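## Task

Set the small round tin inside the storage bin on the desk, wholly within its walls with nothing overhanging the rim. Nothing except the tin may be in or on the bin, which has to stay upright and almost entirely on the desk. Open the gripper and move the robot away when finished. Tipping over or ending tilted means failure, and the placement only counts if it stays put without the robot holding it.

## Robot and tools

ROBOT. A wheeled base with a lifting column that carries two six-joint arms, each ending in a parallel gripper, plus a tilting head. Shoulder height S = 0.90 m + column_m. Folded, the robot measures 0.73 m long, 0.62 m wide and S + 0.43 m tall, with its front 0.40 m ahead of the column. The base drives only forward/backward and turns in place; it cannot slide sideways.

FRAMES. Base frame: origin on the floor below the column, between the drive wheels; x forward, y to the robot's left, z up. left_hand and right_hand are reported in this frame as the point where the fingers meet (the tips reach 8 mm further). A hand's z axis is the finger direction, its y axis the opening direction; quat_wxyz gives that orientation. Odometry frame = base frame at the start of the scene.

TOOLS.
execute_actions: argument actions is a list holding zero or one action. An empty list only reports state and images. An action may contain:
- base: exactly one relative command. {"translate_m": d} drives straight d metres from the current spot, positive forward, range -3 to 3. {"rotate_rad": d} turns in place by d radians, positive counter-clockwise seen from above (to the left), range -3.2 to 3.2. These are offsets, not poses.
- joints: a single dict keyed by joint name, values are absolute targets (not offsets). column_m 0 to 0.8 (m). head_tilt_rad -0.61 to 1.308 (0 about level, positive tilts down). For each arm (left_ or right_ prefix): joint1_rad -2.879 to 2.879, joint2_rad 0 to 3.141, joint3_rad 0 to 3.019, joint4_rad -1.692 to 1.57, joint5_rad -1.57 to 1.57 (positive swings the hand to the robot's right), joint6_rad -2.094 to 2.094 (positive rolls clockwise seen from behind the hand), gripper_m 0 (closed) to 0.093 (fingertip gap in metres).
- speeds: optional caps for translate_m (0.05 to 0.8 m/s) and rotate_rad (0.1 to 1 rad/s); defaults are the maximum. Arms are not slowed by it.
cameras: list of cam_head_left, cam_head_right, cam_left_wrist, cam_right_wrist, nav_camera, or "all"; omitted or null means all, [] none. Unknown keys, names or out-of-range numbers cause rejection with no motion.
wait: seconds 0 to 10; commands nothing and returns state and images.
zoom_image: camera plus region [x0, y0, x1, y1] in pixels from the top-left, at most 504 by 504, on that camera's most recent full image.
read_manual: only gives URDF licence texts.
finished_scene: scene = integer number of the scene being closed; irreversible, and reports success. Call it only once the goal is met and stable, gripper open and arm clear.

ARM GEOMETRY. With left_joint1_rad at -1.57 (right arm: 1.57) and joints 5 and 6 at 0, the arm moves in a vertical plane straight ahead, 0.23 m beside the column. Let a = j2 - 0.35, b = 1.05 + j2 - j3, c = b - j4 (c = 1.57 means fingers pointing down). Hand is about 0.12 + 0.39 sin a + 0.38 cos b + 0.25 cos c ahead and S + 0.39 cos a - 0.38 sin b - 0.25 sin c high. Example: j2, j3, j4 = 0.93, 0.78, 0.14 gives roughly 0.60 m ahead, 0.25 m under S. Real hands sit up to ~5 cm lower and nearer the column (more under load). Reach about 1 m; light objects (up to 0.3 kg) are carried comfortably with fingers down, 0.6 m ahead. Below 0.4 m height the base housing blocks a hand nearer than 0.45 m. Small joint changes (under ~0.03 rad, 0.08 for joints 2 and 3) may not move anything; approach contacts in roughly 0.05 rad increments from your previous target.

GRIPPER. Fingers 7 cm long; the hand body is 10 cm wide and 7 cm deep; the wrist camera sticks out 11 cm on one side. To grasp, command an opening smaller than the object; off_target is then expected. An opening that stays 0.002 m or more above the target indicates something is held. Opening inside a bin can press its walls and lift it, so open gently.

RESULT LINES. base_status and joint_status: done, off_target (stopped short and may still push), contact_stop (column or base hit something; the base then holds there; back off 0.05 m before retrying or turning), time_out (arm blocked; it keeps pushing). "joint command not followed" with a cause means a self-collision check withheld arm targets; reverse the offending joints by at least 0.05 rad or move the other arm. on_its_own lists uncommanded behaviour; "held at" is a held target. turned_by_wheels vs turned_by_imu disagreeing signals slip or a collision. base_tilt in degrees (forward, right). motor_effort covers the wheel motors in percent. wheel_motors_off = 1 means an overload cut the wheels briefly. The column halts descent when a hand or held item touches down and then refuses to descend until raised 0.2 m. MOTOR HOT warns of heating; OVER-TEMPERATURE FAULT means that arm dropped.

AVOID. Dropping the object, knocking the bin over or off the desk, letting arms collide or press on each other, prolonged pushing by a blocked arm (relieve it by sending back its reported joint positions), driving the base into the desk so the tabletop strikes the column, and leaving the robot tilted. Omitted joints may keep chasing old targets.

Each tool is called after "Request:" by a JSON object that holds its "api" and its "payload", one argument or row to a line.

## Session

Request:
{"api": "execute_actions", "payload": {
  "actions": []
}}

Scene clock: 0.00 s.
Joint torques (N m, as the arm reports them, + toward a larger angle): no reading
base_odometry: x=+0.000 y=+0.000 heading=+0.000 (m, m, rad; odometry frame)
turned_by_wheels: +0.000 (rad since the last result)
turned_by_imu: +0.000 (rad since the last result)
base_tilt: forward=-0.2 right=+0.4 (deg)
base_status: not commanded
joint_positions: column_m=+0.557 head_tilt_rad=+0.865 left_joint1_rad=-1.553 left_joint2_rad=+0.902 left_joint3_rad=+0.374 left_joint4_rad=-0.997 left_joint5_rad=+0.014 left_joint6_rad=-0.029 left_gripper_m=+0.095 right_joint1_rad=+1.556 right_joint2_rad=+0.879 right_joint3_rad=+0.422 right_joint4_rad=-0.918 right_joint5_rad=+0.010 right_joint6_rad=-0.053 right_gripper_m=+0.095
joint_status: not commanded
wheel_motors_off: 0
motor_effort: left_wheel=+7 right_wheel=+0 (%)
left_hand: x=+0.1185 y=+0.2254 z=+1.2714 quat_wxyz=(+0.480, +0.023, -0.877, -0.006) (m; base frame)
right_hand: x=+0.1599 y=-0.2305 z=+1.2475 quat_wxyz=(+0.413, +0.020, -0.911, -0.002) (m; base frame)
pictures: cam_head_left, cam_head_right, cam_left_wrist, cam_right_wrist, nav_camera
camera_calibration (this result's frames):
cam_head_left: T_world_to_cam=[[0.0883161, -0.992312, -0.086702, 0.152996], [-0.70949, -0.0015713, -0.704714, 1.11638], [0.69916, 0.123752, -0.704174, 0.976337], [0, 0, 0, 1]] pos_world=[0.0959347, 0.0327507, 1.48751]
cam_head_right: T_world_to_cam=[[0.0825263, -0.99299, -0.0846185, 0.0783738], [-0.719715, -0.000651839, -0.69427, 1.10615], [0.689348, 0.118197, -0.714723, 0.990563], [0, 0, 0, 1]] pos_world=[0.106802, -0.0385358, 1.48258]
cam_left_wrist: T_world_to_cam=[[0.0352708, -0.999181, -0.0198466, 0.243469], [0.0592982, -0.0177316, 0.998083, -1.26711], [-0.997617, -0.03638, 0.0586242, 0.173716], [0, 0, 0, 1]] pos_world=[0.239852, 0.227121, 1.25933]
cam_right_wrist: T_world_to_cam=[[0.0407258, -0.999169, -0.00142688, -0.235065], [-0.0903987, -0.00510683, 0.995893, -1.22592], [-0.995073, -0.0404295, -0.0905316, 0.387159], [0, 0, 0, 1]] pos_world=[0.284003, -0.225478, 1.2556]
Images, in order (width x height): cam_head_left 672x504, cam_head_right 672x504, cam_left_wrist 504x504, cam_right_wrist 504x504, nav_camera 672x504.

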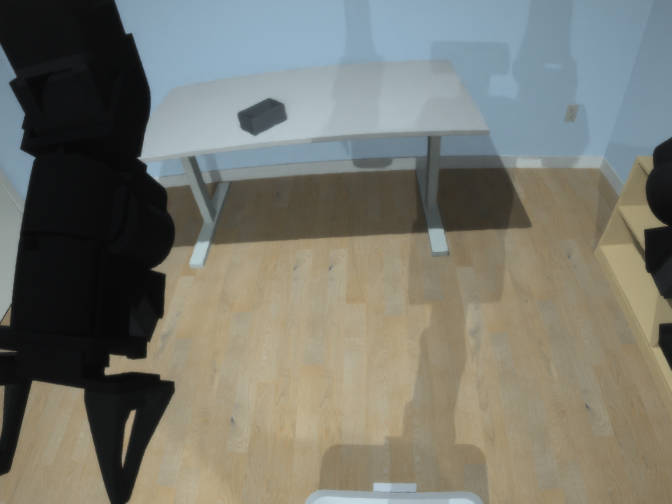

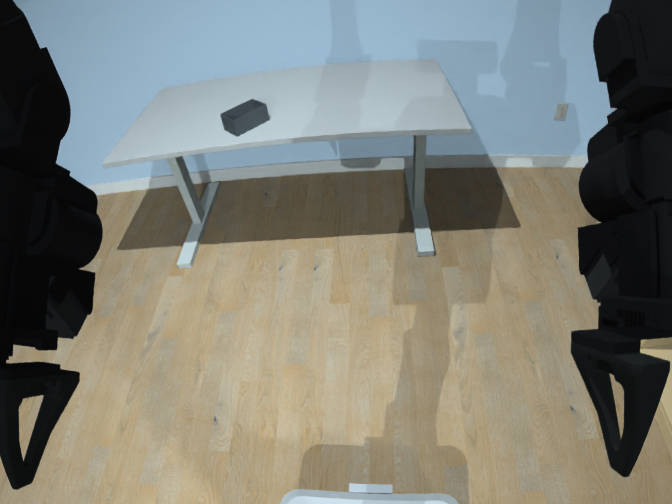

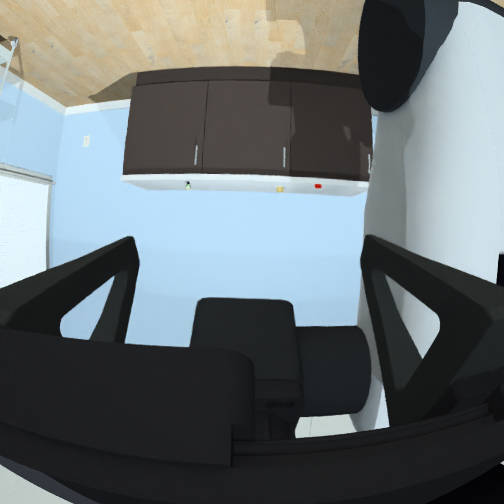

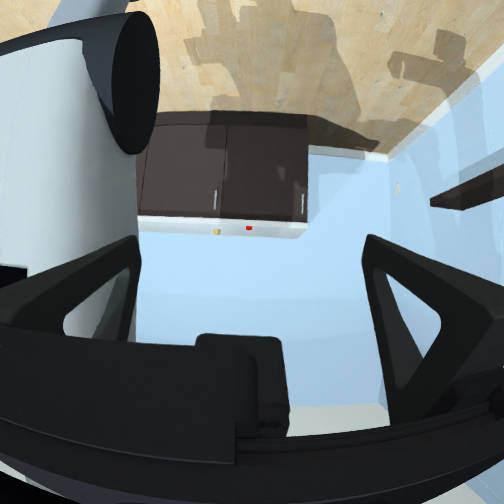

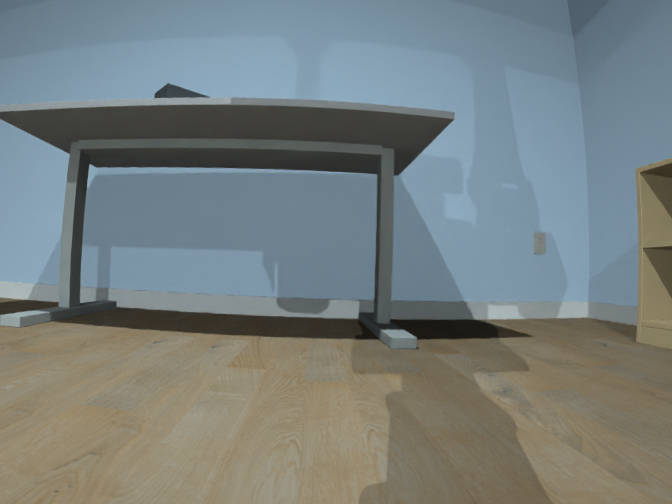

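Request:
{"api": "zoom_image", "payload": {
  "camera": "cam_head_left",
  "region": [210, 80, 330, 150]
}}

Request:
{"api": "execute_actions", "payload": {
  "actions": [
    {"base":{"rotate_rad":3.15},"joints":{"head_tilt_rad":0.6}}
  ],
  "cameras": ["cam_head_left","cam_head_right"]
}}

Region (210, 80, 330, 150) of cam_head_left's 672x504 image, scaled by 4.200, with more detail than that image has; it fills the top 294 rows of this view, and the rest is white.

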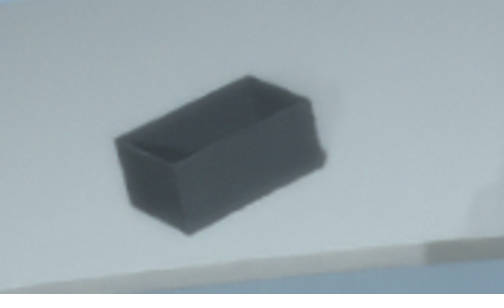

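Scene clock: 7.53 s.
Joint torques (N m, as the arm reports them, + toward a larger angle): left_arm=[ 0.08 -7.42 -1.19 -1.3  -0.09 -0.05] | right_arm=[-0.14 -7.34 -0.84 -0.97 -0.12  0.21]
base_odometry: x=+0.000 y=+0.000 heading=-3.135 (m, m, rad; odometry frame)
turned_by_wheels: +3.148 (rad since the last result)
turned_by_imu: +3.108 (rad since the last result)
base_tilt: forward=-0.1 right=+0.5 (deg)
base_status: done
joint_positions: column_m=+0.557 head_tilt_rad=+0.617 left_joint1_rad=-1.553 left_joint2_rad=+0.902 left_joint3_rad=+0.374 left_joint4_rad=-0.997 left_joint5_rad=+0.014 left_joint6_rad=-0.029 left_gripper_m=+0.095 right_joint1_rad=+1.556 right_joint2_rad=+0.879 right_joint3_rad=+0.422 right_joint4_rad=-0.918 right_joint5_rad=+0.010 right_joint6_rad=-0.053 right_gripper_m=+0.095
joint_status: all done
wheel_motors_off: 0
motor_effort: left_wheel=-7(57) right_wheel=+7(41) (%)
left_hand: x=+0.1185 y=+0.2254 z=+1.2714 quat_wxyz=(+0.480, +0.023, -0.877, -0.006) (m; base frame)
right_hand: x=+0.1599 y=-0.2305 z=+1.2475 quat_wxyz=(+0.413, +0.020, -0.911, -0.002) (m; base frame)
pictures: cam_head_left, cam_head_right
camera_calibration (this result's frames):
cam_head_left: T_world_to_cam=[[0.106839, -0.992312, -0.0624699, 0.114683], [-0.515594, -0.0015713, -0.856831, 1.34138], [0.850146, 0.123752, -0.511798, 0.67198], [0, 0, 0, 1]] pos_world=[0.108077, 0.0327507, 1.50042]
cam_head_right: T_world_to_cam=[[0.100715, -0.99299, -0.0618657, 0.0423599], [-0.528063, -0.000651839, -0.849205, 1.33561], [0.843211, 0.118197, -0.524427, 0.68927], [0, 0, 0, 1]] pos_world=[0.11982, -0.0385358, 1.4983]
Images, in order (width x height): cam_head_left 672x504, cam_head_right 672x504.

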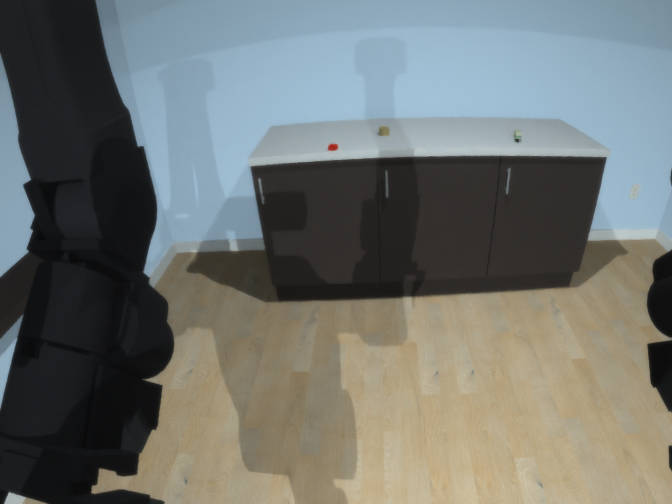

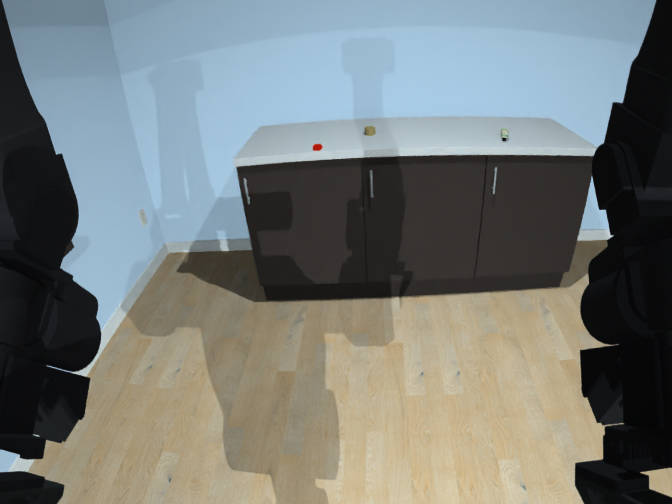

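Request:
{"api": "zoom_image", "payload": {
  "camera": "cam_head_left",
  "region": [310, 110, 540, 170]
}}

Region (310, 110, 540, 170) of cam_head_left's 672x504 image, scaled by 2.191, with more detail than that image has; it fills the top 131 rows of this view, and the rest is white.

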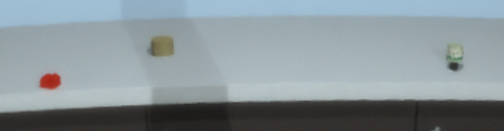

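Request:
{"api": "execute_actions", "payload": {
  "actions": [
    {"base":{"rotate_rad":0.14},"joints":{"right_joint1_rad":1.57,"right_joint2_rad":1.556,"right_joint3_rad":1.927,"right_joint4_rad":-0.891,"right_joint5_rad":0,"right_joint6_rad":0,"column_m":0.5,"head_tilt_rad":0.75}}
  ],
  "cameras": []
}}

Request:
{"api": "execute_actions", "payload": {
  "actions": [
    {"base":{"translate_m":1.25}}
  ],
  "cameras": []
}}

Request:
{"api": "execute_actions", "payload": {
  "actions": [
    {"base":{"rotate_rad":-0.07}}
  ],
  "cameras": ["cam_head_left","cam_right_wrist"]
}}

Scene clock: 24.47 s.
Joint torques (N m, as the arm reports them, + toward a larger angle): left_arm=[-0.12 -7.51 -1.19 -1.33 -0.05 -0.05] | right_arm=[  0.88 -22.59   8.52   0.44  -0.24   0.3 ]
base_odometry: x=+0.000 y=+0.000 heading=-2.996 (m, m, rad; odometry frame)
turned_by_wheels: +0.139 (rad since the last result)
turned_by_imu: +0.137 (rad since the last result)
base_tilt: forward=-0.2 right=+0.5 (deg)
base_status: done
joint_positions: column_m=+0.500 head_tilt_rad=+0.752 left_joint1_rad=-1.553 left_joint2_rad=+0.902 left_joint3_rad=+0.374 left_joint4_rad=-0.997 left_joint5_rad=+0.014 left_joint6_rad=-0.029 left_gripper_m=+0.095 right_joint1_rad=+1.561 right_joint2_rad=+1.546 right_joint3_rad=+1.899 right_joint4_rad=-0.892 right_joint5_rad=+0.003 right_joint6_rad=-0.011 right_gripper_m=+0.095
joint_status: all done
wheel_motors_off: 0
motor_effort: left_wheel=-8(35) right_wheel=+9(34) (%)
left_hand: x=+0.1185 y=+0.2254 z=+1.2146 quat_wxyz=(+0.480, +0.023, -0.877, -0.006) (m; base frame)
right_hand: x=+0.7721 y=-0.2326 z=+1.0513 quat_wxyz=(+0.008, +0.003, -1.000, +0.006) (m; base frame)
pictures: none
No camera images: the call's "cameras" was empty. Leave "cameras" out to get every camera's image.

Scene clock: 28.27 s.
Joint torques (N m, as the arm reports them, + toward a larger angle): left_arm=[-0.15 -7.78 -1.27 -1.29 -0.07 -0.06] | right_arm=[  0.75 -22.6    8.49   0.43  -0.24   0.3 ]
base_odometry: x=-1.237 y=-0.181 heading=-2.996 (m, m, rad; odometry frame)
turned_by_wheels: +0.000 (rad since the last result)
turned_by_imu: -0.003 (rad since the last result)
base_tilt: forward=-0.1 right=+0.6 (deg)
base_status: done
joint_positions: column_m=+0.500 head_tilt_rad=+0.753 left_joint1_rad=-1.553 left_joint2_rad=+0.902 left_joint3_rad=+0.376 left_joint4_rad=-0.997 left_joint5_rad=+0.014 left_joint6_rad=-0.029 left_gripper_m=+0.095 right_joint1_rad=+1.561 right_joint2_rad=+1.546 right_joint3_rad=+1.899 right_joint4_rad=-0.892 right_joint5_rad=+0.003 right_joint6_rad=-0.011 right_gripper_m=+0.095
joint_status: not commanded
wheel_motors_off: 0
motor_effort: left_wheel=+0(56) right_wheel=+1(65) (%)
left_hand: x=+0.1194 y=+0.2254 z=+1.2143 quat_wxyz=(+0.479, +0.023, -0.878, -0.006) (m; base frame)
right_hand: x=+0.7721 y=-0.2326 z=+1.0513 quat_wxyz=(+0.008, +0.003, -1.000, +0.006) (m; base frame)
pictures: none
No camera images: the call's "cameras" was empty. Leave "cameras" out to get every camera's image.

Scene clock: 29.23 s.
Joint torques (N m, as the arm reports them, + toward a larger angle): left_arm=[ 0.03 -7.5  -1.22 -1.25 -0.07 -0.03] | right_arm=[  0.52 -22.71   8.43   0.46  -0.21   0.3 ]
base_odometry: x=-1.237 y=-0.181 heading=-3.064 (m, m, rad; odometry frame)
turned_by_wheels: -0.068 (rad since the last result)
turned_by_imu: -0.068 (rad since the last result)
base_tilt: forward=-0.2 right=+0.5 (deg)
base_status: done
joint_positions: column_m=+0.500 head_tilt_rad=+0.753 left_joint1_rad=-1.553 left_joint2_rad=+0.902 left_joint3_rad=+0.376 left_joint4_rad=-0.997 left_joint5_rad=+0.014 left_joint6_rad=-0.029 left_gripper_m=+0.095 right_joint1_rad=+1.567 right_joint2_rad=+1.546 right_joint3_rad=+1.899 right_joint4_rad=-0.892 right_joint5_rad=+0.002 right_joint6_rad=-0.011 right_gripper_m=+0.095
joint_status: not commanded
wheel_motors_off: 0
motor_effort: left_wheel=+0(41) right_wheel=+0(50) (%)
left_hand: x=+0.1194 y=+0.2254 z=+1.2143 quat_wxyz=(+0.479, +0.023, -0.878, -0.006) (m; base frame)
right_hand: x=+0.7721 y=-0.2285 z=+1.0513 quat_wxyz=(+0.008, +0.004, -1.000, +0.003) (m; base frame)
pictures: cam_head_left, cam_right_wrist
camera_calibration (this result's frames):
cam_head_left: T_world_to_cam=[[0.0974322, -0.992312, -0.0763147, 0.132179], [-0.626495, -0.0015713, -0.779424, 1.18323], [0.773312, 0.123752, -0.621831, 0.810264], [0, 0, 0, 1]] pos_world=[0.10182, 0.0327507, 1.43617]
cam_right_wrist: T_world_to_cam=[[-0.00130668, -0.99975, 0.0223169, -0.250893], [-0.799076, 0.0144614, 0.601056, -0.00842066], [-0.601228, -0.0170475, -0.798896, 1.42456], [0, 0, 0, 1]] pos_world=[0.849431, -0.226423, 1.14874]
Images, in order (width x height): cam_head_left 672x504, cam_right_wrist 504x504.

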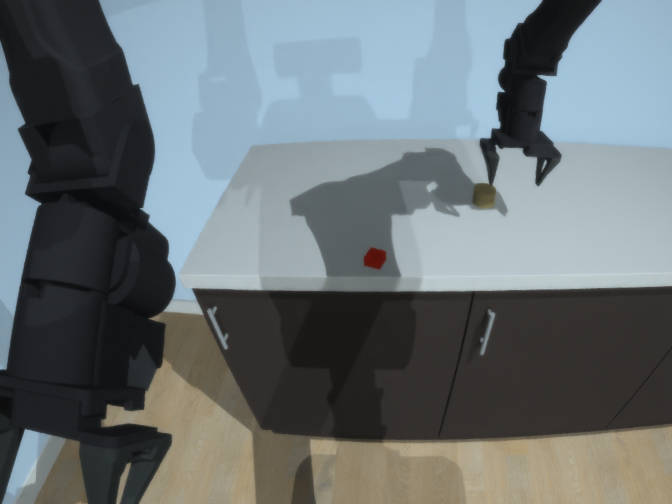

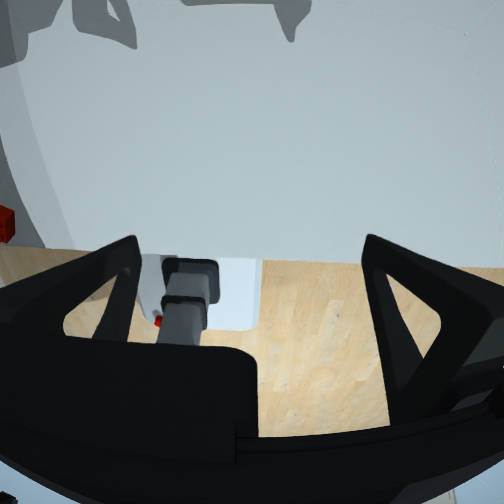

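Request:
{"api": "execute_actions", "payload": {
  "actions": [
    {"base":{"translate_m":0.17},"joints":{"column_m":0.44},"speeds":{"translate_m":0.4}}
  ],
  "cameras": ["cam_head_left","cam_right_wrist"]
}}

Scene clock: 36.97 s.
Joint torques (N m, as the arm reports them, + toward a larger angle): left_arm=[ 0.03 -7.54 -1.07 -1.36 -0.05 -0.05] | right_arm=[  0.36 -22.61   8.43   0.45  -0.21   0.3 ]
base_odometry: x=-1.406 y=-0.195 heading=-3.065 (m, m, rad; odometry frame)
turned_by_wheels: -0.001 (rad since the last result)
turned_by_imu: -0.002 (rad since the last result)
base_tilt: forward=-0.1 right=+0.6 (deg)
base_status: done
joint_positions: column_m=+0.440 head_tilt_rad=+0.753 left_joint1_rad=-1.553 left_joint2_rad=+0.902 left_joint3_rad=+0.376 left_joint4_rad=-0.997 left_joint5_rad=+0.014 left_joint6_rad=-0.029 left_gripper_m=+0.095 right_joint1_rad=+1.567 right_joint2_rad=+1.546 right_joint3_rad=+1.899 right_joint4_rad=-0.892 right_joint5_rad=+0.002 right_joint6_rad=-0.011 right_gripper_m=+0.095
joint_status: all done
wheel_motors_off: 0
motor_effort: left_wheel=+0(42) right_wheel=+1(60) (%)
left_hand: x=+0.1192 y=+0.2254 z=+1.1544 quat_wxyz=(+0.479, +0.023, -0.878, -0.006) (m; base frame)
right_hand: x=+0.7722 y=-0.2285 z=+0.9913 quat_wxyz=(+0.008, +0.004, -1.000, +0.003) (m; base frame)
pictures: cam_head_left, cam_right_wrist
camera_calibration (this result's frames):
cam_head_left: T_world_to_cam=[[0.0974269, -0.992312, -0.0763214, 0.12761], [-0.626548, -0.0015713, -0.779381, 1.1364], [0.773269, 0.123752, -0.621885, 0.773031], [0, 0, 0, 1]] pos_world=[0.101816, 0.0327507, 1.37616]
cam_right_wrist: T_world_to_cam=[[-0.00131385, -0.99975, 0.0223172, -0.249549], [-0.799306, 0.0144608, 0.600751, 0.0281984], [-0.600923, -0.0170489, -0.799125, 1.37667], [0, 0, 0, 1]] pos_world=[0.849487, -0.226423, 1.08876]
Images, in order (width x height): cam_head_left 672x504, cam_right_wrist 504x504.

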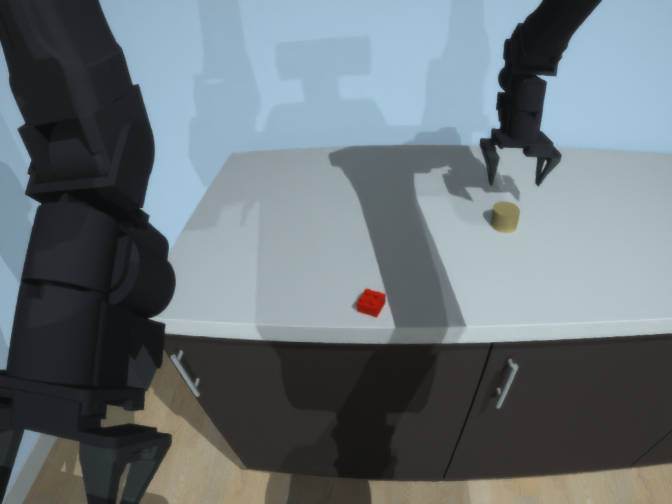

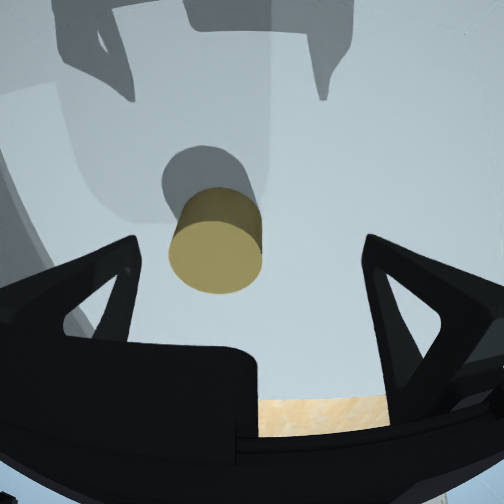

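Request:
{"api": "execute_actions", "payload": {
  "actions": [
    {"base":{"translate_m":-0.025}}
  ],
  "cameras": []
}}

Request:
{"api": "execute_actions", "payload": {
  "actions": [
    {"base":{"rotate_rad":0.032},"joints":{"column_m":0.415}}
  ],
  "cameras": ["cam_head_left","cam_right_wrist"]
}}

Scene clock: 43.90 s.
Joint torques (N m, as the arm reports them, + toward a larger angle): left_arm=[ 0.19 -7.59 -1.14 -1.34 -0.08 -0.04] | right_arm=[  0.36 -22.58   8.57   0.44  -0.21   0.3 ]
base_odometry: x=-1.381 y=-0.193 heading=-3.065 (m, m, rad; odometry frame)
turned_by_wheels: +0.000 (rad since the last result)
turned_by_imu: +0.000 (rad since the last result)
base_tilt: forward=-0.1 right=+0.6 (deg)
base_status: done
joint_positions: column_m=+0.440 head_tilt_rad=+0.753 left_joint1_rad=-1.553 left_joint2_rad=+0.901 left_joint3_rad=+0.373 left_joint4_rad=-0.997 left_joint5_rad=+0.014 left_joint6_rad=-0.029 left_gripper_m=+0.095 right_joint1_rad=+1.567 right_joint2_rad=+1.546 right_joint3_rad=+1.899 right_joint4_rad=-0.892 right_joint5_rad=+0.002 right_joint6_rad=-0.011 right_gripper_m=+0.095
joint_status: not commanded
wheel_motors_off: 0
motor_effort: left_wheel=+0(36) right_wheel=+0(34) (%)
left_hand: x=+0.1178 y=+0.2254 z=+1.1550 quat_wxyz=(+0.480, +0.023, -0.877, -0.006) (m; base frame)
right_hand: x=+0.7721 y=-0.2285 z=+0.9913 quat_wxyz=(+0.008, +0.004, -1.000, +0.003) (m; base frame)
pictures: none
No camera images: the call's "cameras" was empty. Leave "cameras" out to get every camera's image.

Scene clock: 44.83 s.
Joint torques (N m, as the arm reports them, + toward a larger angle): left_arm=[ 0.23 -7.43 -1.16 -1.48 -0.09 -0.06] | right_arm=[  0.11 -22.66   8.55   0.43  -0.21   0.3 ]
base_odometry: x=-1.382 y=-0.193 heading=-3.034 (m, m, rad; odometry frame)
turned_by_wheels: +0.030 (rad since the last result)
turned_by_imu: +0.030 (rad since the last result)
base_tilt: forward=-0.2 right=+0.6 (deg)
base_status: done
joint_positions: column_m=+0.415 head_tilt_rad=+0.753 left_joint1_rad=-1.553 left_joint2_rad=+0.901 left_joint3_rad=+0.373 left_joint4_rad=-0.997 left_joint5_rad=+0.014 left_joint6_rad=-0.029 left_gripper_m=+0.095 right_joint1_rad=+1.569 right_joint2_rad=+1.547 right_joint3_rad=+1.899 right_joint4_rad=-0.892 right_joint5_rad=+0.002 right_joint6_rad=-0.011 right_gripper_m=+0.095
joint_status: all done
wheel_motors_off: 0
motor_effort: left_wheel=-1(38) right_wheel=+0(39) (%)
left_hand: x=+0.1178 y=+0.2254 z=+1.1300 quat_wxyz=(+0.480, +0.023, -0.877, -0.006) (m; base frame)
right_hand: x=+0.7719 y=-0.2267 z=+0.9660 quat_wxyz=(+0.008, +0.005, -1.000, +0.002) (m; base frame)
pictures: cam_head_left, cam_right_wrist
camera_calibration (this result's frames):
cam_head_left: T_world_to_cam=[[0.097404, -0.992312, -0.0763507, 0.125742], [-0.626782, -0.0015713, -0.779193, 1.11664], [0.773082, 0.123752, -0.622117, 0.757801], [0, 0, 0, 1]] pos_world=[0.101801, 0.0327507, 1.35112]
cam_right_wrist: T_world_to_cam=[[0.0000353578, -0.9998, 0.0200046, -0.246068], [-0.798865, 0.0120047, 0.601391, 0.0416659], [-0.601511, -0.0160022, -0.798704, 1.35665], [0, 0, 0, 1]] pos_world=[0.849335, -0.22481, 1.06343]
Images, in order (width x height): cam_head_left 672x504, cam_right_wrist 504x504.

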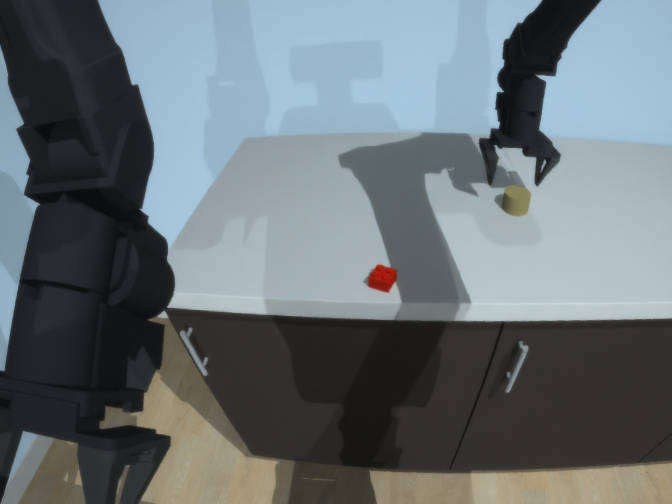

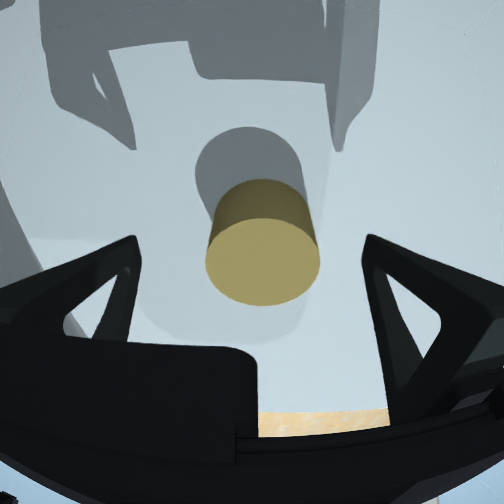

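Request:
{"api": "execute_actions", "payload": {
  "actions": [
    {"base":{"translate_m":-0.008},"joints":{"column_m":0.385}}
  ],
  "cameras": ["cam_head_left","cam_right_wrist"]
}}

Scene clock: 50.60 s.
Joint torques (N m, as the arm reports them, + toward a larger angle): left_arm=[ 0.04 -7.52 -1.03 -1.34 -0.09 -0.06] | right_arm=[  0.02 -22.74   8.52   0.42  -0.21   0.3 ]
base_odometry: x=-1.374 y=-0.192 heading=-3.036 (m, m, rad; odometry frame)
turned_by_wheels: -0.001 (rad since the last result)
turned_by_imu: -0.002 (rad since the last result)
base_tilt: forward=-0.1 right=+0.5 (deg)
base_status: done
joint_positions: column_m=+0.385 head_tilt_rad=+0.753 left_joint1_rad=-1.553 left_joint2_rad=+0.900 left_joint3_rad=+0.372 left_joint4_rad=-0.997 left_joint5_rad=+0.014 left_joint6_rad=-0.029 left_gripper_m=+0.095 right_joint1_rad=+1.569 right_joint2_rad=+1.547 right_joint3_rad=+1.899 right_joint4_rad=-0.892 right_joint5_rad=+0.002 right_joint6_rad=-0.011 right_gripper_m=+0.095
joint_status: all done
wheel_motors_off: 0
motor_effort: left_wheel=-1(60) right_wheel=+1(46) (%)
left_hand: x=+0.1176 y=+0.2254 z=+1.1001 quat_wxyz=(+0.480, +0.023, -0.877, -0.006) (m; base frame)
right_hand: x=+0.7718 y=-0.2267 z=+0.9360 quat_wxyz=(+0.008, +0.005, -1.000, +0.002) (m; base frame)
pictures: cam_head_left, cam_right_wrist
camera_calibration (this result's frames):
cam_head_left: T_world_to_cam=[[0.0974006, -0.992312, -0.076355, 0.123458], [-0.626817, -0.0015713, -0.779165, 1.09323], [0.773055, 0.123752, -0.622151, 0.739188], [0, 0, 0, 1]] pos_world=[0.101799, 0.0327507, 1.32112]
cam_right_wrist: T_world_to_cam=[[0.0000425288, -0.9998, 0.0200043, -0.245473], [-0.798635, 0.0120049, 0.601696, 0.0591668], [-0.601815, -0.0160017, -0.798475, 1.33266], [0, 0, 0, 1]] pos_world=[0.849278, -0.22481, 1.03341]
Images, in order (width x height): cam_head_left 672x504, cam_right_wrist 504x504.

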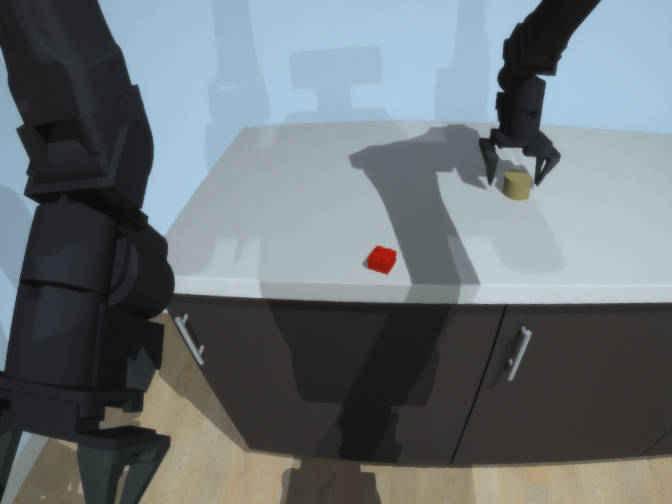

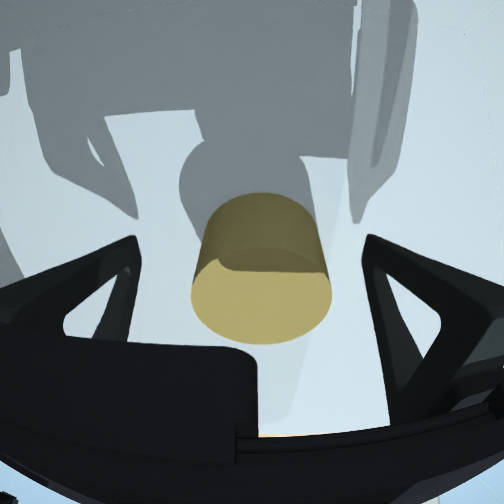

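Request:
{"api": "execute_actions", "payload": {
  "actions": [
    {"joints":{"column_m":0.36}}
  ],
  "cameras": ["cam_head_left","cam_right_wrist"]
}}

Scene clock: 55.73 s.
Joint torques (N m, as the arm reports them, + toward a larger angle): left_arm=[-0.31 -7.61 -0.95 -1.31 -0.06 -0.03] | right_arm=[  0.09 -21.41   8.61   0.51  -0.25   0.26]
base_odometry: x=-1.374 y=-0.192 heading=-3.036 (m, m, rad; odometry frame)
turned_by_wheels: +0.000 (rad since the last result)
turned_by_imu: +0.000 (rad since the last result)
base_tilt: forward=-0.1 right=+0.6 (deg)
base_status: not commanded
joint_positions: column_m=+0.360 head_tilt_rad=+0.753 left_joint1_rad=-1.553 left_joint2_rad=+0.900 left_joint3_rad=+0.372 left_joint4_rad=-0.997 left_joint5_rad=+0.014 left_joint6_rad=-0.029 left_gripper_m=+0.095 right_joint1_rad=+1.570 right_joint2_rad=+1.530 right_joint3_rad=+1.899 right_joint4_rad=-0.894 right_joint5_rad=+0.003 right_joint6_rad=-0.006 right_gripper_m=+0.095
joint_status: all done
wheel_motors_off: 0
motor_effort: left_wheel=-3(3) right_wheel=+3(2) (%)
left_hand: x=+0.1176 y=+0.2254 z=+1.0751 quat_wxyz=(+0.480, +0.023, -0.877, -0.006) (m; base frame)
right_hand: x=+0.7774 y=-0.2267 z=+0.9218 quat_wxyz=(+0.000, +0.003, -1.000, +0.002) (m; base frame)
pictures: cam_head_left, cam_right_wrist
camera_calibration (this result's frames):
cam_head_left: T_world_to_cam=[[0.0974006, -0.992312, -0.076355, 0.121549], [-0.626817, -0.0015713, -0.779165, 1.07376], [0.773055, 0.123752, -0.622151, 0.723635], [0, 0, 0, 1]] pos_world=[0.101799, 0.0327507, 1.29612]
cam_right_wrist: T_world_to_cam=[[-0.00425535, -0.999774, 0.0208315, -0.242547], [-0.807901, 0.0157135, 0.589108, 0.0918203], [-0.589302, -0.0143229, -0.807786, 1.32391], [0, 0, 0, 1]] pos_world=[0.853331, -0.224973, 1.02039]
Images, in order (width x height): cam_head_left 672x504, cam_right_wrist 504x504.

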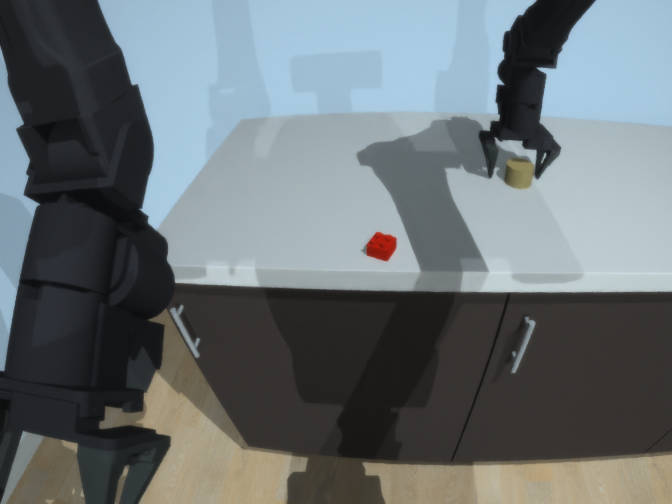

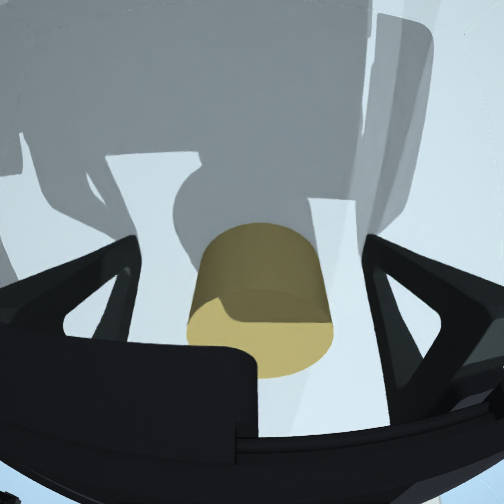

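Request:
{"api": "execute_actions", "payload": {
  "actions": [
    {"joints":{"column_m":0.372}}
  ],
  "cameras": []
}}

Request:
{"api": "execute_actions", "payload": {
  "actions": [
    {"base":{"translate_m":-0.016},"speeds":{"translate_m":0.1}}
  ],
  "cameras": []
}}

Request:
{"api": "execute_actions", "payload": {
  "actions": [
    {"joints":{"right_gripper_m":0.025}}
  ],
  "cameras": ["cam_head_left","cam_right_wrist"]
}}

Scene clock: 61.10 s.
Joint torques (N m, as the arm reports them, + toward a larger angle): left_arm=[-0.28 -7.46 -0.96 -1.28 -0.08 -0.04] | right_arm=[  0.1  -21.67   8.46   0.5   -0.25   0.26]
base_odometry: x=-1.374 y=-0.192 heading=-3.036 (m, m, rad; odometry frame)
turned_by_wheels: +0.000 (rad since the last result)
turned_by_imu: +0.000 (rad since the last result)
base_tilt: forward=-0.1 right=+0.5 (deg)
base_status: not commanded
joint_positions: column_m=+0.372 head_tilt_rad=+0.753 left_joint1_rad=-1.553 left_joint2_rad=+0.900 left_joint3_rad=+0.372 left_joint4_rad=-0.997 left_joint5_rad=+0.014 left_joint6_rad=-0.029 left_gripper_m=+0.095 right_joint1_rad=+1.570 right_joint2_rad=+1.538 right_joint3_rad=+1.899 right_joint4_rad=-0.894 right_joint5_rad=+0.003 right_joint6_rad=-0.006 right_gripper_m=+0.095
joint_status: all done
wheel_motors_off: 0
motor_effort: left_wheel=-3(1) right_wheel=+3(3) (%)
left_hand: x=+0.1176 y=+0.2254 z=+1.0870 quat_wxyz=(+0.480, +0.023, -0.877, -0.006) (m; base frame)
right_hand: x=+0.7749 y=-0.2267 z=+0.9289 quat_wxyz=(+0.004, +0.003, -1.000, +0.002) (m; base frame)
pictures: none
No camera images: the call's "cameras" was empty. Leave "cameras" out to get every camera's image.

Scene clock: 62.10 s.
Joint torques (N m, as the arm reports them, + toward a larger angle): left_arm=[-0.28 -7.65 -1.04 -1.42 -0.05 -0.07] | right_arm=[ -0.16 -21.73   8.52   0.47  -0.25   0.26]
base_odometry: x=-1.358 y=-0.190 heading=-3.037 (m, m, rad; odometry frame)
turned_by_wheels: -0.001 (rad since the last result)
turned_by_imu: -0.001 (rad since the last result)
base_tilt: forward=-0.2 right=+0.5 (deg)
base_status: done
joint_positions: column_m=+0.372 head_tilt_rad=+0.753 left_joint1_rad=-1.553 left_joint2_rad=+0.900 left_joint3_rad=+0.372 left_joint4_rad=-0.997 left_joint5_rad=+0.014 left_joint6_rad=-0.029 left_gripper_m=+0.095 right_joint1_rad=+1.570 right_joint2_rad=+1.538 right_joint3_rad=+1.899 right_joint4_rad=-0.893 right_joint5_rad=+0.003 right_joint6_rad=-0.006 right_gripper_m=+0.095
joint_status: not commanded
wheel_motors_off: 0
motor_effort: left_wheel=-3(61) right_wheel=+1(39) (%)
left_hand: x=+0.1177 y=+0.2254 z=+1.0869 quat_wxyz=(+0.480, +0.023, -0.877, -0.006) (m; base frame)
right_hand: x=+0.7751 y=-0.2267 z=+0.9289 quat_wxyz=(+0.004, +0.003, -1.000, +0.002) (m; base frame)
pictures: none
No camera images: the call's "cameras" was empty. Leave "cameras" out to get every camera's image.

Scene clock: 62.77 s.
Joint torques (N m, as the arm reports them, + toward a larger angle): left_arm=[-0.14 -7.41 -1.03 -1.38 -0.09 -0.03] | right_arm=[  0.15 -21.79   8.55   0.48  -0.23   0.26]
base_odometry: x=-1.358 y=-0.190 heading=-3.037 (m, m, rad; odometry frame)
turned_by_wheels: +0.000 (rad since the last result)
turned_by_imu: +0.000 (rad since the last result)
base_tilt: forward=-0.1 right=+0.5 (deg)
base_status: not commanded
joint_positions: column_m=+0.372 head_tilt_rad=+0.753 left_joint1_rad=-1.553 left_joint2_rad=+0.900 left_joint3_rad=+0.372 left_joint4_rad=-0.997 left_joint5_rad=+0.014 left_joint6_rad=-0.029 left_gripper_m=+0.095 right_joint1_rad=+1.570 right_joint2_rad=+1.538 right_joint3_rad=+1.899 right_joint4_rad=-0.893 right_joint5_rad=+0.003 right_joint6_rad=-0.006 right_gripper_m=+0.051
joint_status: right_gripper_m off_target (ended at +0.051, target +0.025)
wheel_motors_off: 0
motor_effort: left_wheel=-1(1) right_wheel=+1(1) (%)
left_hand: x=+0.1177 y=+0.2254 z=+1.0869 quat_wxyz=(+0.480, +0.023, -0.877, -0.006) (m; base frame)
right_hand: x=+0.7751 y=-0.2266 z=+0.9289 quat_wxyz=(+0.004, +0.003, -1.000, +0.002) (m; base frame)
pictures: cam_head_left, cam_right_wrist
camera_calibration (this result's frames):
cam_head_left: T_world_to_cam=[[0.097393, -0.992312, -0.0763647, 0.122469], [-0.626894, -0.0015713, -0.779103, 1.08293], [0.772993, 0.123752, -0.622228, 0.731131], [0, 0, 0, 1]] pos_world=[0.101794, 0.0327507, 1.30799]
cam_right_wrist: T_world_to_cam=[[-0.00412871, -0.999782, 0.020474, -0.242411], [-0.804064, 0.0154917, 0.594341, 0.0778667], [-0.594528, -0.0140086, -0.803953, 1.32889], [0, 0, 0, 1]] pos_world=[0.851671, -0.224948, 1.02705]
Images, in order (width x height): cam_head_left 672x504, cam_right_wrist 504x504.

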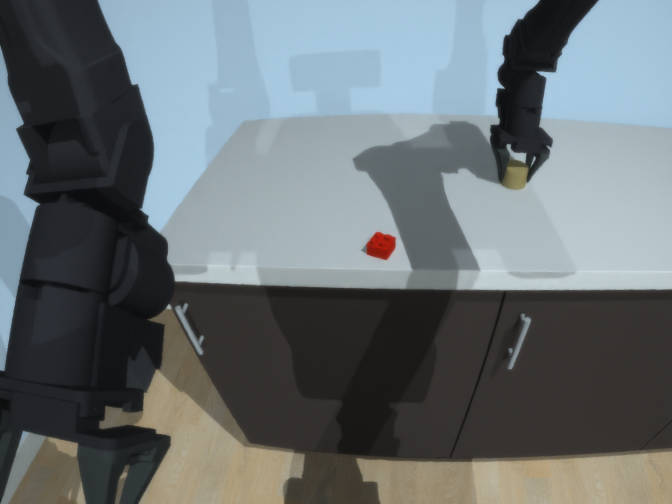

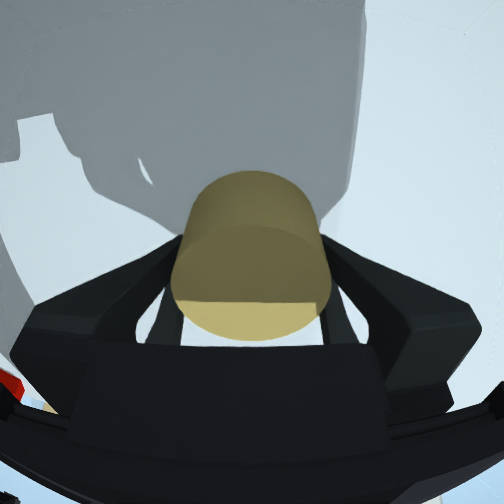

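Request:
{"api": "execute_actions", "payload": {
  "actions": [
    {"joints":{"column_m":0.5}}
  ],
  "cameras": []
}}

Request:
{"api": "execute_actions", "payload": {
  "actions": [
    {"base":{"translate_m":-0.9},"joints":{"head_tilt_rad":0.7}}
  ],
  "cameras": []
}}

Request:
{"api": "execute_actions", "payload": {
  "actions": [
    {"base":{"rotate_rad":-2.9},"speeds":{"rotate_rad":0.7}}
  ],
  "cameras": ["cam_head_left","cam_right_wrist"]
}}

Scene clock: 69.63 s.
Joint torques (N m, as the arm reports them, + toward a larger angle): left_arm=[ 0.09 -7.29 -0.94 -1.42 -0.06 -0.07] | right_arm=[  0.14 -22.13   8.54   0.5   -0.23   0.26]
base_odometry: x=-1.358 y=-0.190 heading=-3.037 (m, m, rad; odometry frame)
turned_by_wheels: +0.000 (rad since the last result)
turned_by_imu: +0.000 (rad since the last result)
base_tilt: forward=-0.2 right=+0.5 (deg)
base_status: not commanded
joint_positions: column_m=+0.500 head_tilt_rad=+0.753 left_joint1_rad=-1.553 left_joint2_rad=+0.900 left_joint3_rad=+0.372 left_joint4_rad=-0.997 left_joint5_rad=+0.014 left_joint6_rad=-0.029 left_gripper_m=+0.095 right_joint1_rad=+1.570 right_joint2_rad=+1.541 right_joint3_rad=+1.899 right_joint4_rad=-0.893 right_joint5_rad=+0.003 right_joint6_rad=-0.006 right_gripper_m=+0.051
joint_status: all done
wheel_motors_off: 0
motor_effort: left_wheel=-2(4) right_wheel=+1(1) (%)
left_hand: x=+0.1177 y=+0.2254 z=+1.2149 quat_wxyz=(+0.480, +0.023, -0.877, -0.006) (m; base frame)
right_hand: x=+0.7739 y=-0.2266 z=+1.0547 quat_wxyz=(+0.005, +0.003, -1.000, +0.002) (m; base frame)
pictures: none
No camera images: the call's "cameras" was empty. Leave "cameras" out to get every camera's image.

Scene clock: 72.90 s.
Joint torques (N m, as the arm reports them, + toward a larger angle): left_arm=[-0.38 -7.35 -0.72 -1.37 -0.06 -0.06] | right_arm=[  0.11 -22.16   8.43   0.47  -0.23   0.26]
base_odometry: x=-0.463 y=-0.096 heading=-3.037 (m, m, rad; odometry frame)
turned_by_wheels: +0.000 (rad since the last result)
turned_by_imu: +0.003 (rad since the last result)
base_tilt: forward=-0.2 right=+0.5 (deg)
base_status: done
joint_positions: column_m=+0.500 head_tilt_rad=+0.716 left_joint1_rad=-1.553 left_joint2_rad=+0.900 left_joint3_rad=+0.371 left_joint4_rad=-0.997 left_joint5_rad=+0.014 left_joint6_rad=-0.029 left_gripper_m=+0.095 right_joint1_rad=+1.570 right_joint2_rad=+1.541 right_joint3_rad=+1.899 right_joint4_rad=-0.892 right_joint5_rad=+0.003 right_joint6_rad=-0.006 right_gripper_m=+0.051
joint_status: all done
wheel_motors_off: 0
motor_effort: left_wheel=+2(65) right_wheel=+0(60) (%)
left_hand: x=+0.1169 y=+0.2253 z=+1.2153 quat_wxyz=(+0.480, +0.023, -0.877, -0.006) (m; base frame)
right_hand: x=+0.7740 y=-0.2266 z=+1.0547 quat_wxyz=(+0.005, +0.003, -1.000, +0.002) (m; base frame)
pictures: none
No camera images: the call's "cameras" was empty. Leave "cameras" out to get every camera's image.

Scene clock: 78.33 s.
Joint torques (N m, as the arm reports them, + toward a larger angle): left_arm=[-0.03 -7.53 -0.87 -1.33 -0.06 -0.03] | right_arm=[  0.   -22.     8.55   0.47  -0.21   0.26]
base_odometry: x=-0.463 y=-0.096 heading=+0.348 (m, m, rad; odometry frame)
turned_by_wheels: -2.899 (rad since the last result)
turned_by_imu: -2.863 (rad since the last result)
base_tilt: forward=-0.1 right=+0.5 (deg)
base_status: done
joint_positions: column_m=+0.500 head_tilt_rad=+0.716 left_joint1_rad=-1.553 left_joint2_rad=+0.900 left_joint3_rad=+0.371 left_joint4_rad=-0.997 left_joint5_rad=+0.014 left_joint6_rad=-0.029 left_gripper_m=+0.095 right_joint1_rad=+1.570 right_joint2_rad=+1.541 right_joint3_rad=+1.899 right_joint4_rad=-0.892 right_joint5_rad=+0.002 right_joint6_rad=-0.006 right_gripper_m=+0.051
joint_status: not commanded
wheel_motors_off: 0
motor_effort: left_wheel=+7(64) right_wheel=-7(48) (%)
left_hand: x=+0.1169 y=+0.2253 z=+1.2153 quat_wxyz=(+0.480, +0.023, -0.877, -0.006) (m; base frame)
right_hand: x=+0.7740 y=-0.2262 z=+1.0547 quat_wxyz=(+0.005, +0.003, -1.000, +0.001) (m; base frame)
pictures: cam_head_left, cam_right_wrist
camera_calibration (this result's frames):
cam_head_left: T_world_to_cam=[[0.100166, -0.992312, -0.072689, 0.126643], [-0.597479, -0.0015713, -0.801883, 1.21502], [0.795604, 0.123752, -0.593043, 0.766276], [0, 0, 0, 1]] pos_world=[0.103615, 0.0327507, 1.43795]
cam_right_wrist: T_world_to_cam=[[-0.00388622, -0.999804, 0.0193919, -0.243665], [-0.802249, 0.0146939, 0.596808, -0.00194898], [-0.596977, -0.0132378, -0.802149, 1.42951], [0, 0, 0, 1]] pos_world=[0.850874, -0.224665, 1.15257]
Images, in order (width x height): cam_head_left 672x504, cam_right_wrist 504x504.

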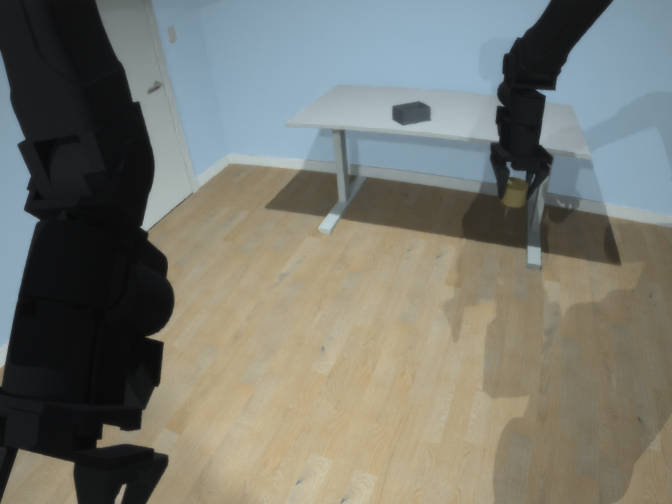

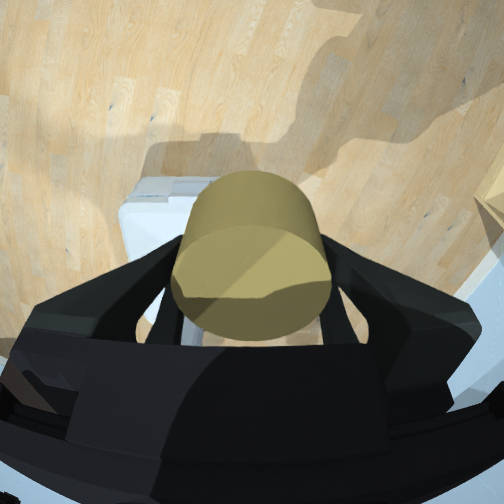

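Request:
{"api": "execute_actions", "payload": {
  "actions": [
    {"base":{"rotate_rad":0.298}}
  ],
  "cameras": []
}}

Request:
{"api": "execute_actions", "payload": {
  "actions": [
    {"base":{"translate_m":1.33},"speeds":{"translate_m":0.6}}
  ],
  "cameras": []
}}

Request:
{"api": "execute_actions", "payload": {
  "actions": [
    {"base":{"rotate_rad":-0.57},"joints":{"head_tilt_rad":0.75},"speeds":{"rotate_rad":0.7}}
  ],
  "cameras": ["cam_head_left","cam_right_wrist"]
}}

Scene clock: 87.93 s.
Joint torques (N m, as the arm reports them, + toward a larger angle): left_arm=[-0.3  -7.1  -0.82 -1.37 -0.1  -0.04] | right_arm=[  0.1  -22.2    8.55   0.48  -0.2    0.26]
base_odometry: x=-0.463 y=-0.096 heading=+0.645 (m, m, rad; odometry frame)
turned_by_wheels: +0.297 (rad since the last result)
turned_by_imu: +0.294 (rad since the last result)
base_tilt: forward=-0.1 right=+0.4 (deg)
base_status: done
joint_positions: column_m=+0.500 head_tilt_rad=+0.716 left_joint1_rad=-1.553 left_joint2_rad=+0.900 left_joint3_rad=+0.371 left_joint4_rad=-0.997 left_joint5_rad=+0.014 left_joint6_rad=-0.029 left_gripper_m=+0.095 right_joint1_rad=+1.571 right_joint2_rad=+1.541 right_joint3_rad=+1.899 right_joint4_rad=-0.892 right_joint5_rad=+0.002 right_joint6_rad=-0.006 right_gripper_m=+0.051
joint_status: not commanded
wheel_motors_off: 0
motor_effort: left_wheel=-7(31) right_wheel=+8(30) (%)
left_hand: x=+0.1169 y=+0.2253 z=+1.2153 quat_wxyz=(+0.480, +0.023, -0.877, -0.006) (m; base frame)
right_hand: x=+0.7740 y=-0.2257 z=+1.0547 quat_wxyz=(+0.005, +0.003, -1.000, +0.001) (m; base frame)
pictures: none
No camera images: the call's "cameras" was empty. Leave "cameras" out to get every camera's image.

Scene clock: 92.00 s.
Joint torques (N m, as the arm reports them, + toward a larger angle): left_arm=[-0.05 -7.43 -1.02 -1.39 -0.07 -0.04] | right_arm=[  0.05 -22.3    8.53   0.47  -0.2    0.26]
base_odometry: x=+0.601 y=+0.703 heading=+0.643 (m, m, rad; odometry frame)
turned_by_wheels: -0.001 (rad since the last result)
turned_by_imu: -0.005 (rad since the last result)
base_tilt: forward=-0.2 right=+0.5 (deg)
base_status: done
joint_positions: column_m=+0.500 head_tilt_rad=+0.716 left_joint1_rad=-1.553 left_joint2_rad=+0.900 left_joint3_rad=+0.374 left_joint4_rad=-0.997 left_joint5_rad=+0.014 left_joint6_rad=-0.029 left_gripper_m=+0.095 right_joint1_rad=+1.571 right_joint2_rad=+1.541 right_joint3_rad=+1.899 right_joint4_rad=-0.892 right_joint5_rad=+0.002 right_joint6_rad=-0.006 right_gripper_m=+0.051
joint_status: not commanded
wheel_motors_off: 0
motor_effort: left_wheel=-3(45) right_wheel=+1(73) (%)
left_hand: x=+0.1185 y=+0.2254 z=+1.2146 quat_wxyz=(+0.479, +0.023, -0.877, -0.006) (m; base frame)
right_hand: x=+0.7740 y=-0.2257 z=+1.0547 quat_wxyz=(+0.005, +0.003, -1.000, +0.001) (m; base frame)
pictures: none
No camera images: the call's "cameras" was empty. Leave "cameras" out to get every camera's image.

Scene clock: 94.10 s.
Joint torques (N m, as the arm reports them, + toward a larger angle): left_arm=[ 0.02 -7.23 -1.06 -1.27 -0.1  -0.06] | right_arm=[  0.04 -21.89   8.5    0.47  -0.2    0.27]
base_odometry: x=+0.601 y=+0.703 heading=+0.075 (m, m, rad; odometry frame)
turned_by_wheels: -0.569 (rad since the last result)
turned_by_imu: -0.561 (rad since the last result)
base_tilt: forward=-0.2 right=+0.5 (deg)
base_status: done
joint_positions: column_m=+0.500 head_tilt_rad=+0.752 left_joint1_rad=-1.553 left_joint2_rad=+0.900 left_joint3_rad=+0.374 left_joint4_rad=-0.997 left_joint5_rad=+0.014 left_joint6_rad=-0.029 left_gripper_m=+0.095 right_joint1_rad=+1.571 right_joint2_rad=+1.541 right_joint3_rad=+1.899 right_joint4_rad=-0.892 right_joint5_rad=+0.002 right_joint6_rad=-0.006 right_gripper_m=+0.051
joint_status: all done
wheel_motors_off: 0
motor_effort: left_wheel=+7(44) right_wheel=-8(61) (%)
left_hand: x=+0.1185 y=+0.2254 z=+1.2146 quat_wxyz=(+0.479, +0.023, -0.877, -0.006) (m; base frame)
right_hand: x=+0.7740 y=-0.2257 z=+1.0547 quat_wxyz=(+0.005, +0.003, -1.000, +0.001) (m; base frame)
pictures: cam_head_left, cam_right_wrist
camera_calibration (this result's frames):
cam_head_left: T_world_to_cam=[[0.0974926, -0.992312, -0.0762375, 0.132049], [-0.625877, -0.0015713, -0.77992, 1.18381], [0.773805, 0.123752, -0.621218, 0.80923], [0, 0, 0, 1]] pos_world=[0.101859, 0.0327507, 1.43605]
cam_right_wrist: T_world_to_cam=[[-0.00350883, -0.999825, 0.0183499, -0.242303], [-0.802255, 0.013769, 0.596823, -0.00217658], [-0.596972, -0.0126272, -0.802163, 1.42967], [0, 0, 0, 1]] pos_world=[0.850874, -0.224178, 1.15257]
Images, in order (width x height): cam_head_left 672x504, cam_right_wrist 504x504.

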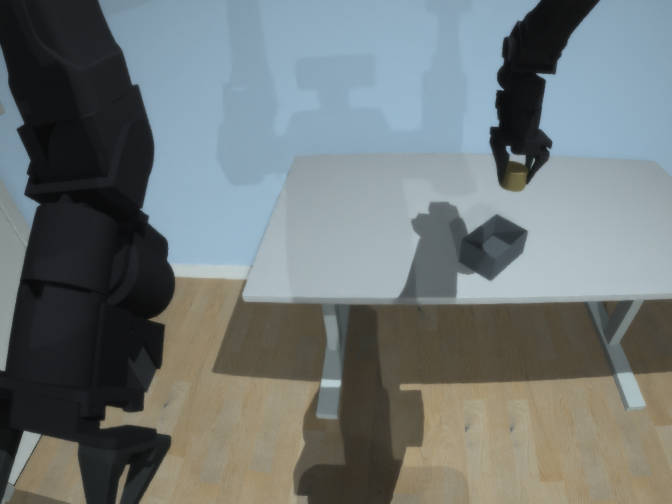

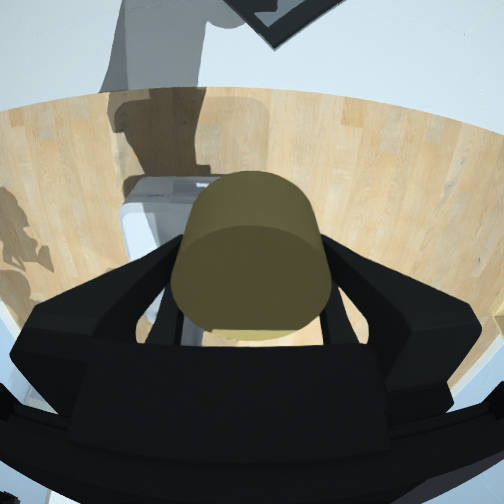

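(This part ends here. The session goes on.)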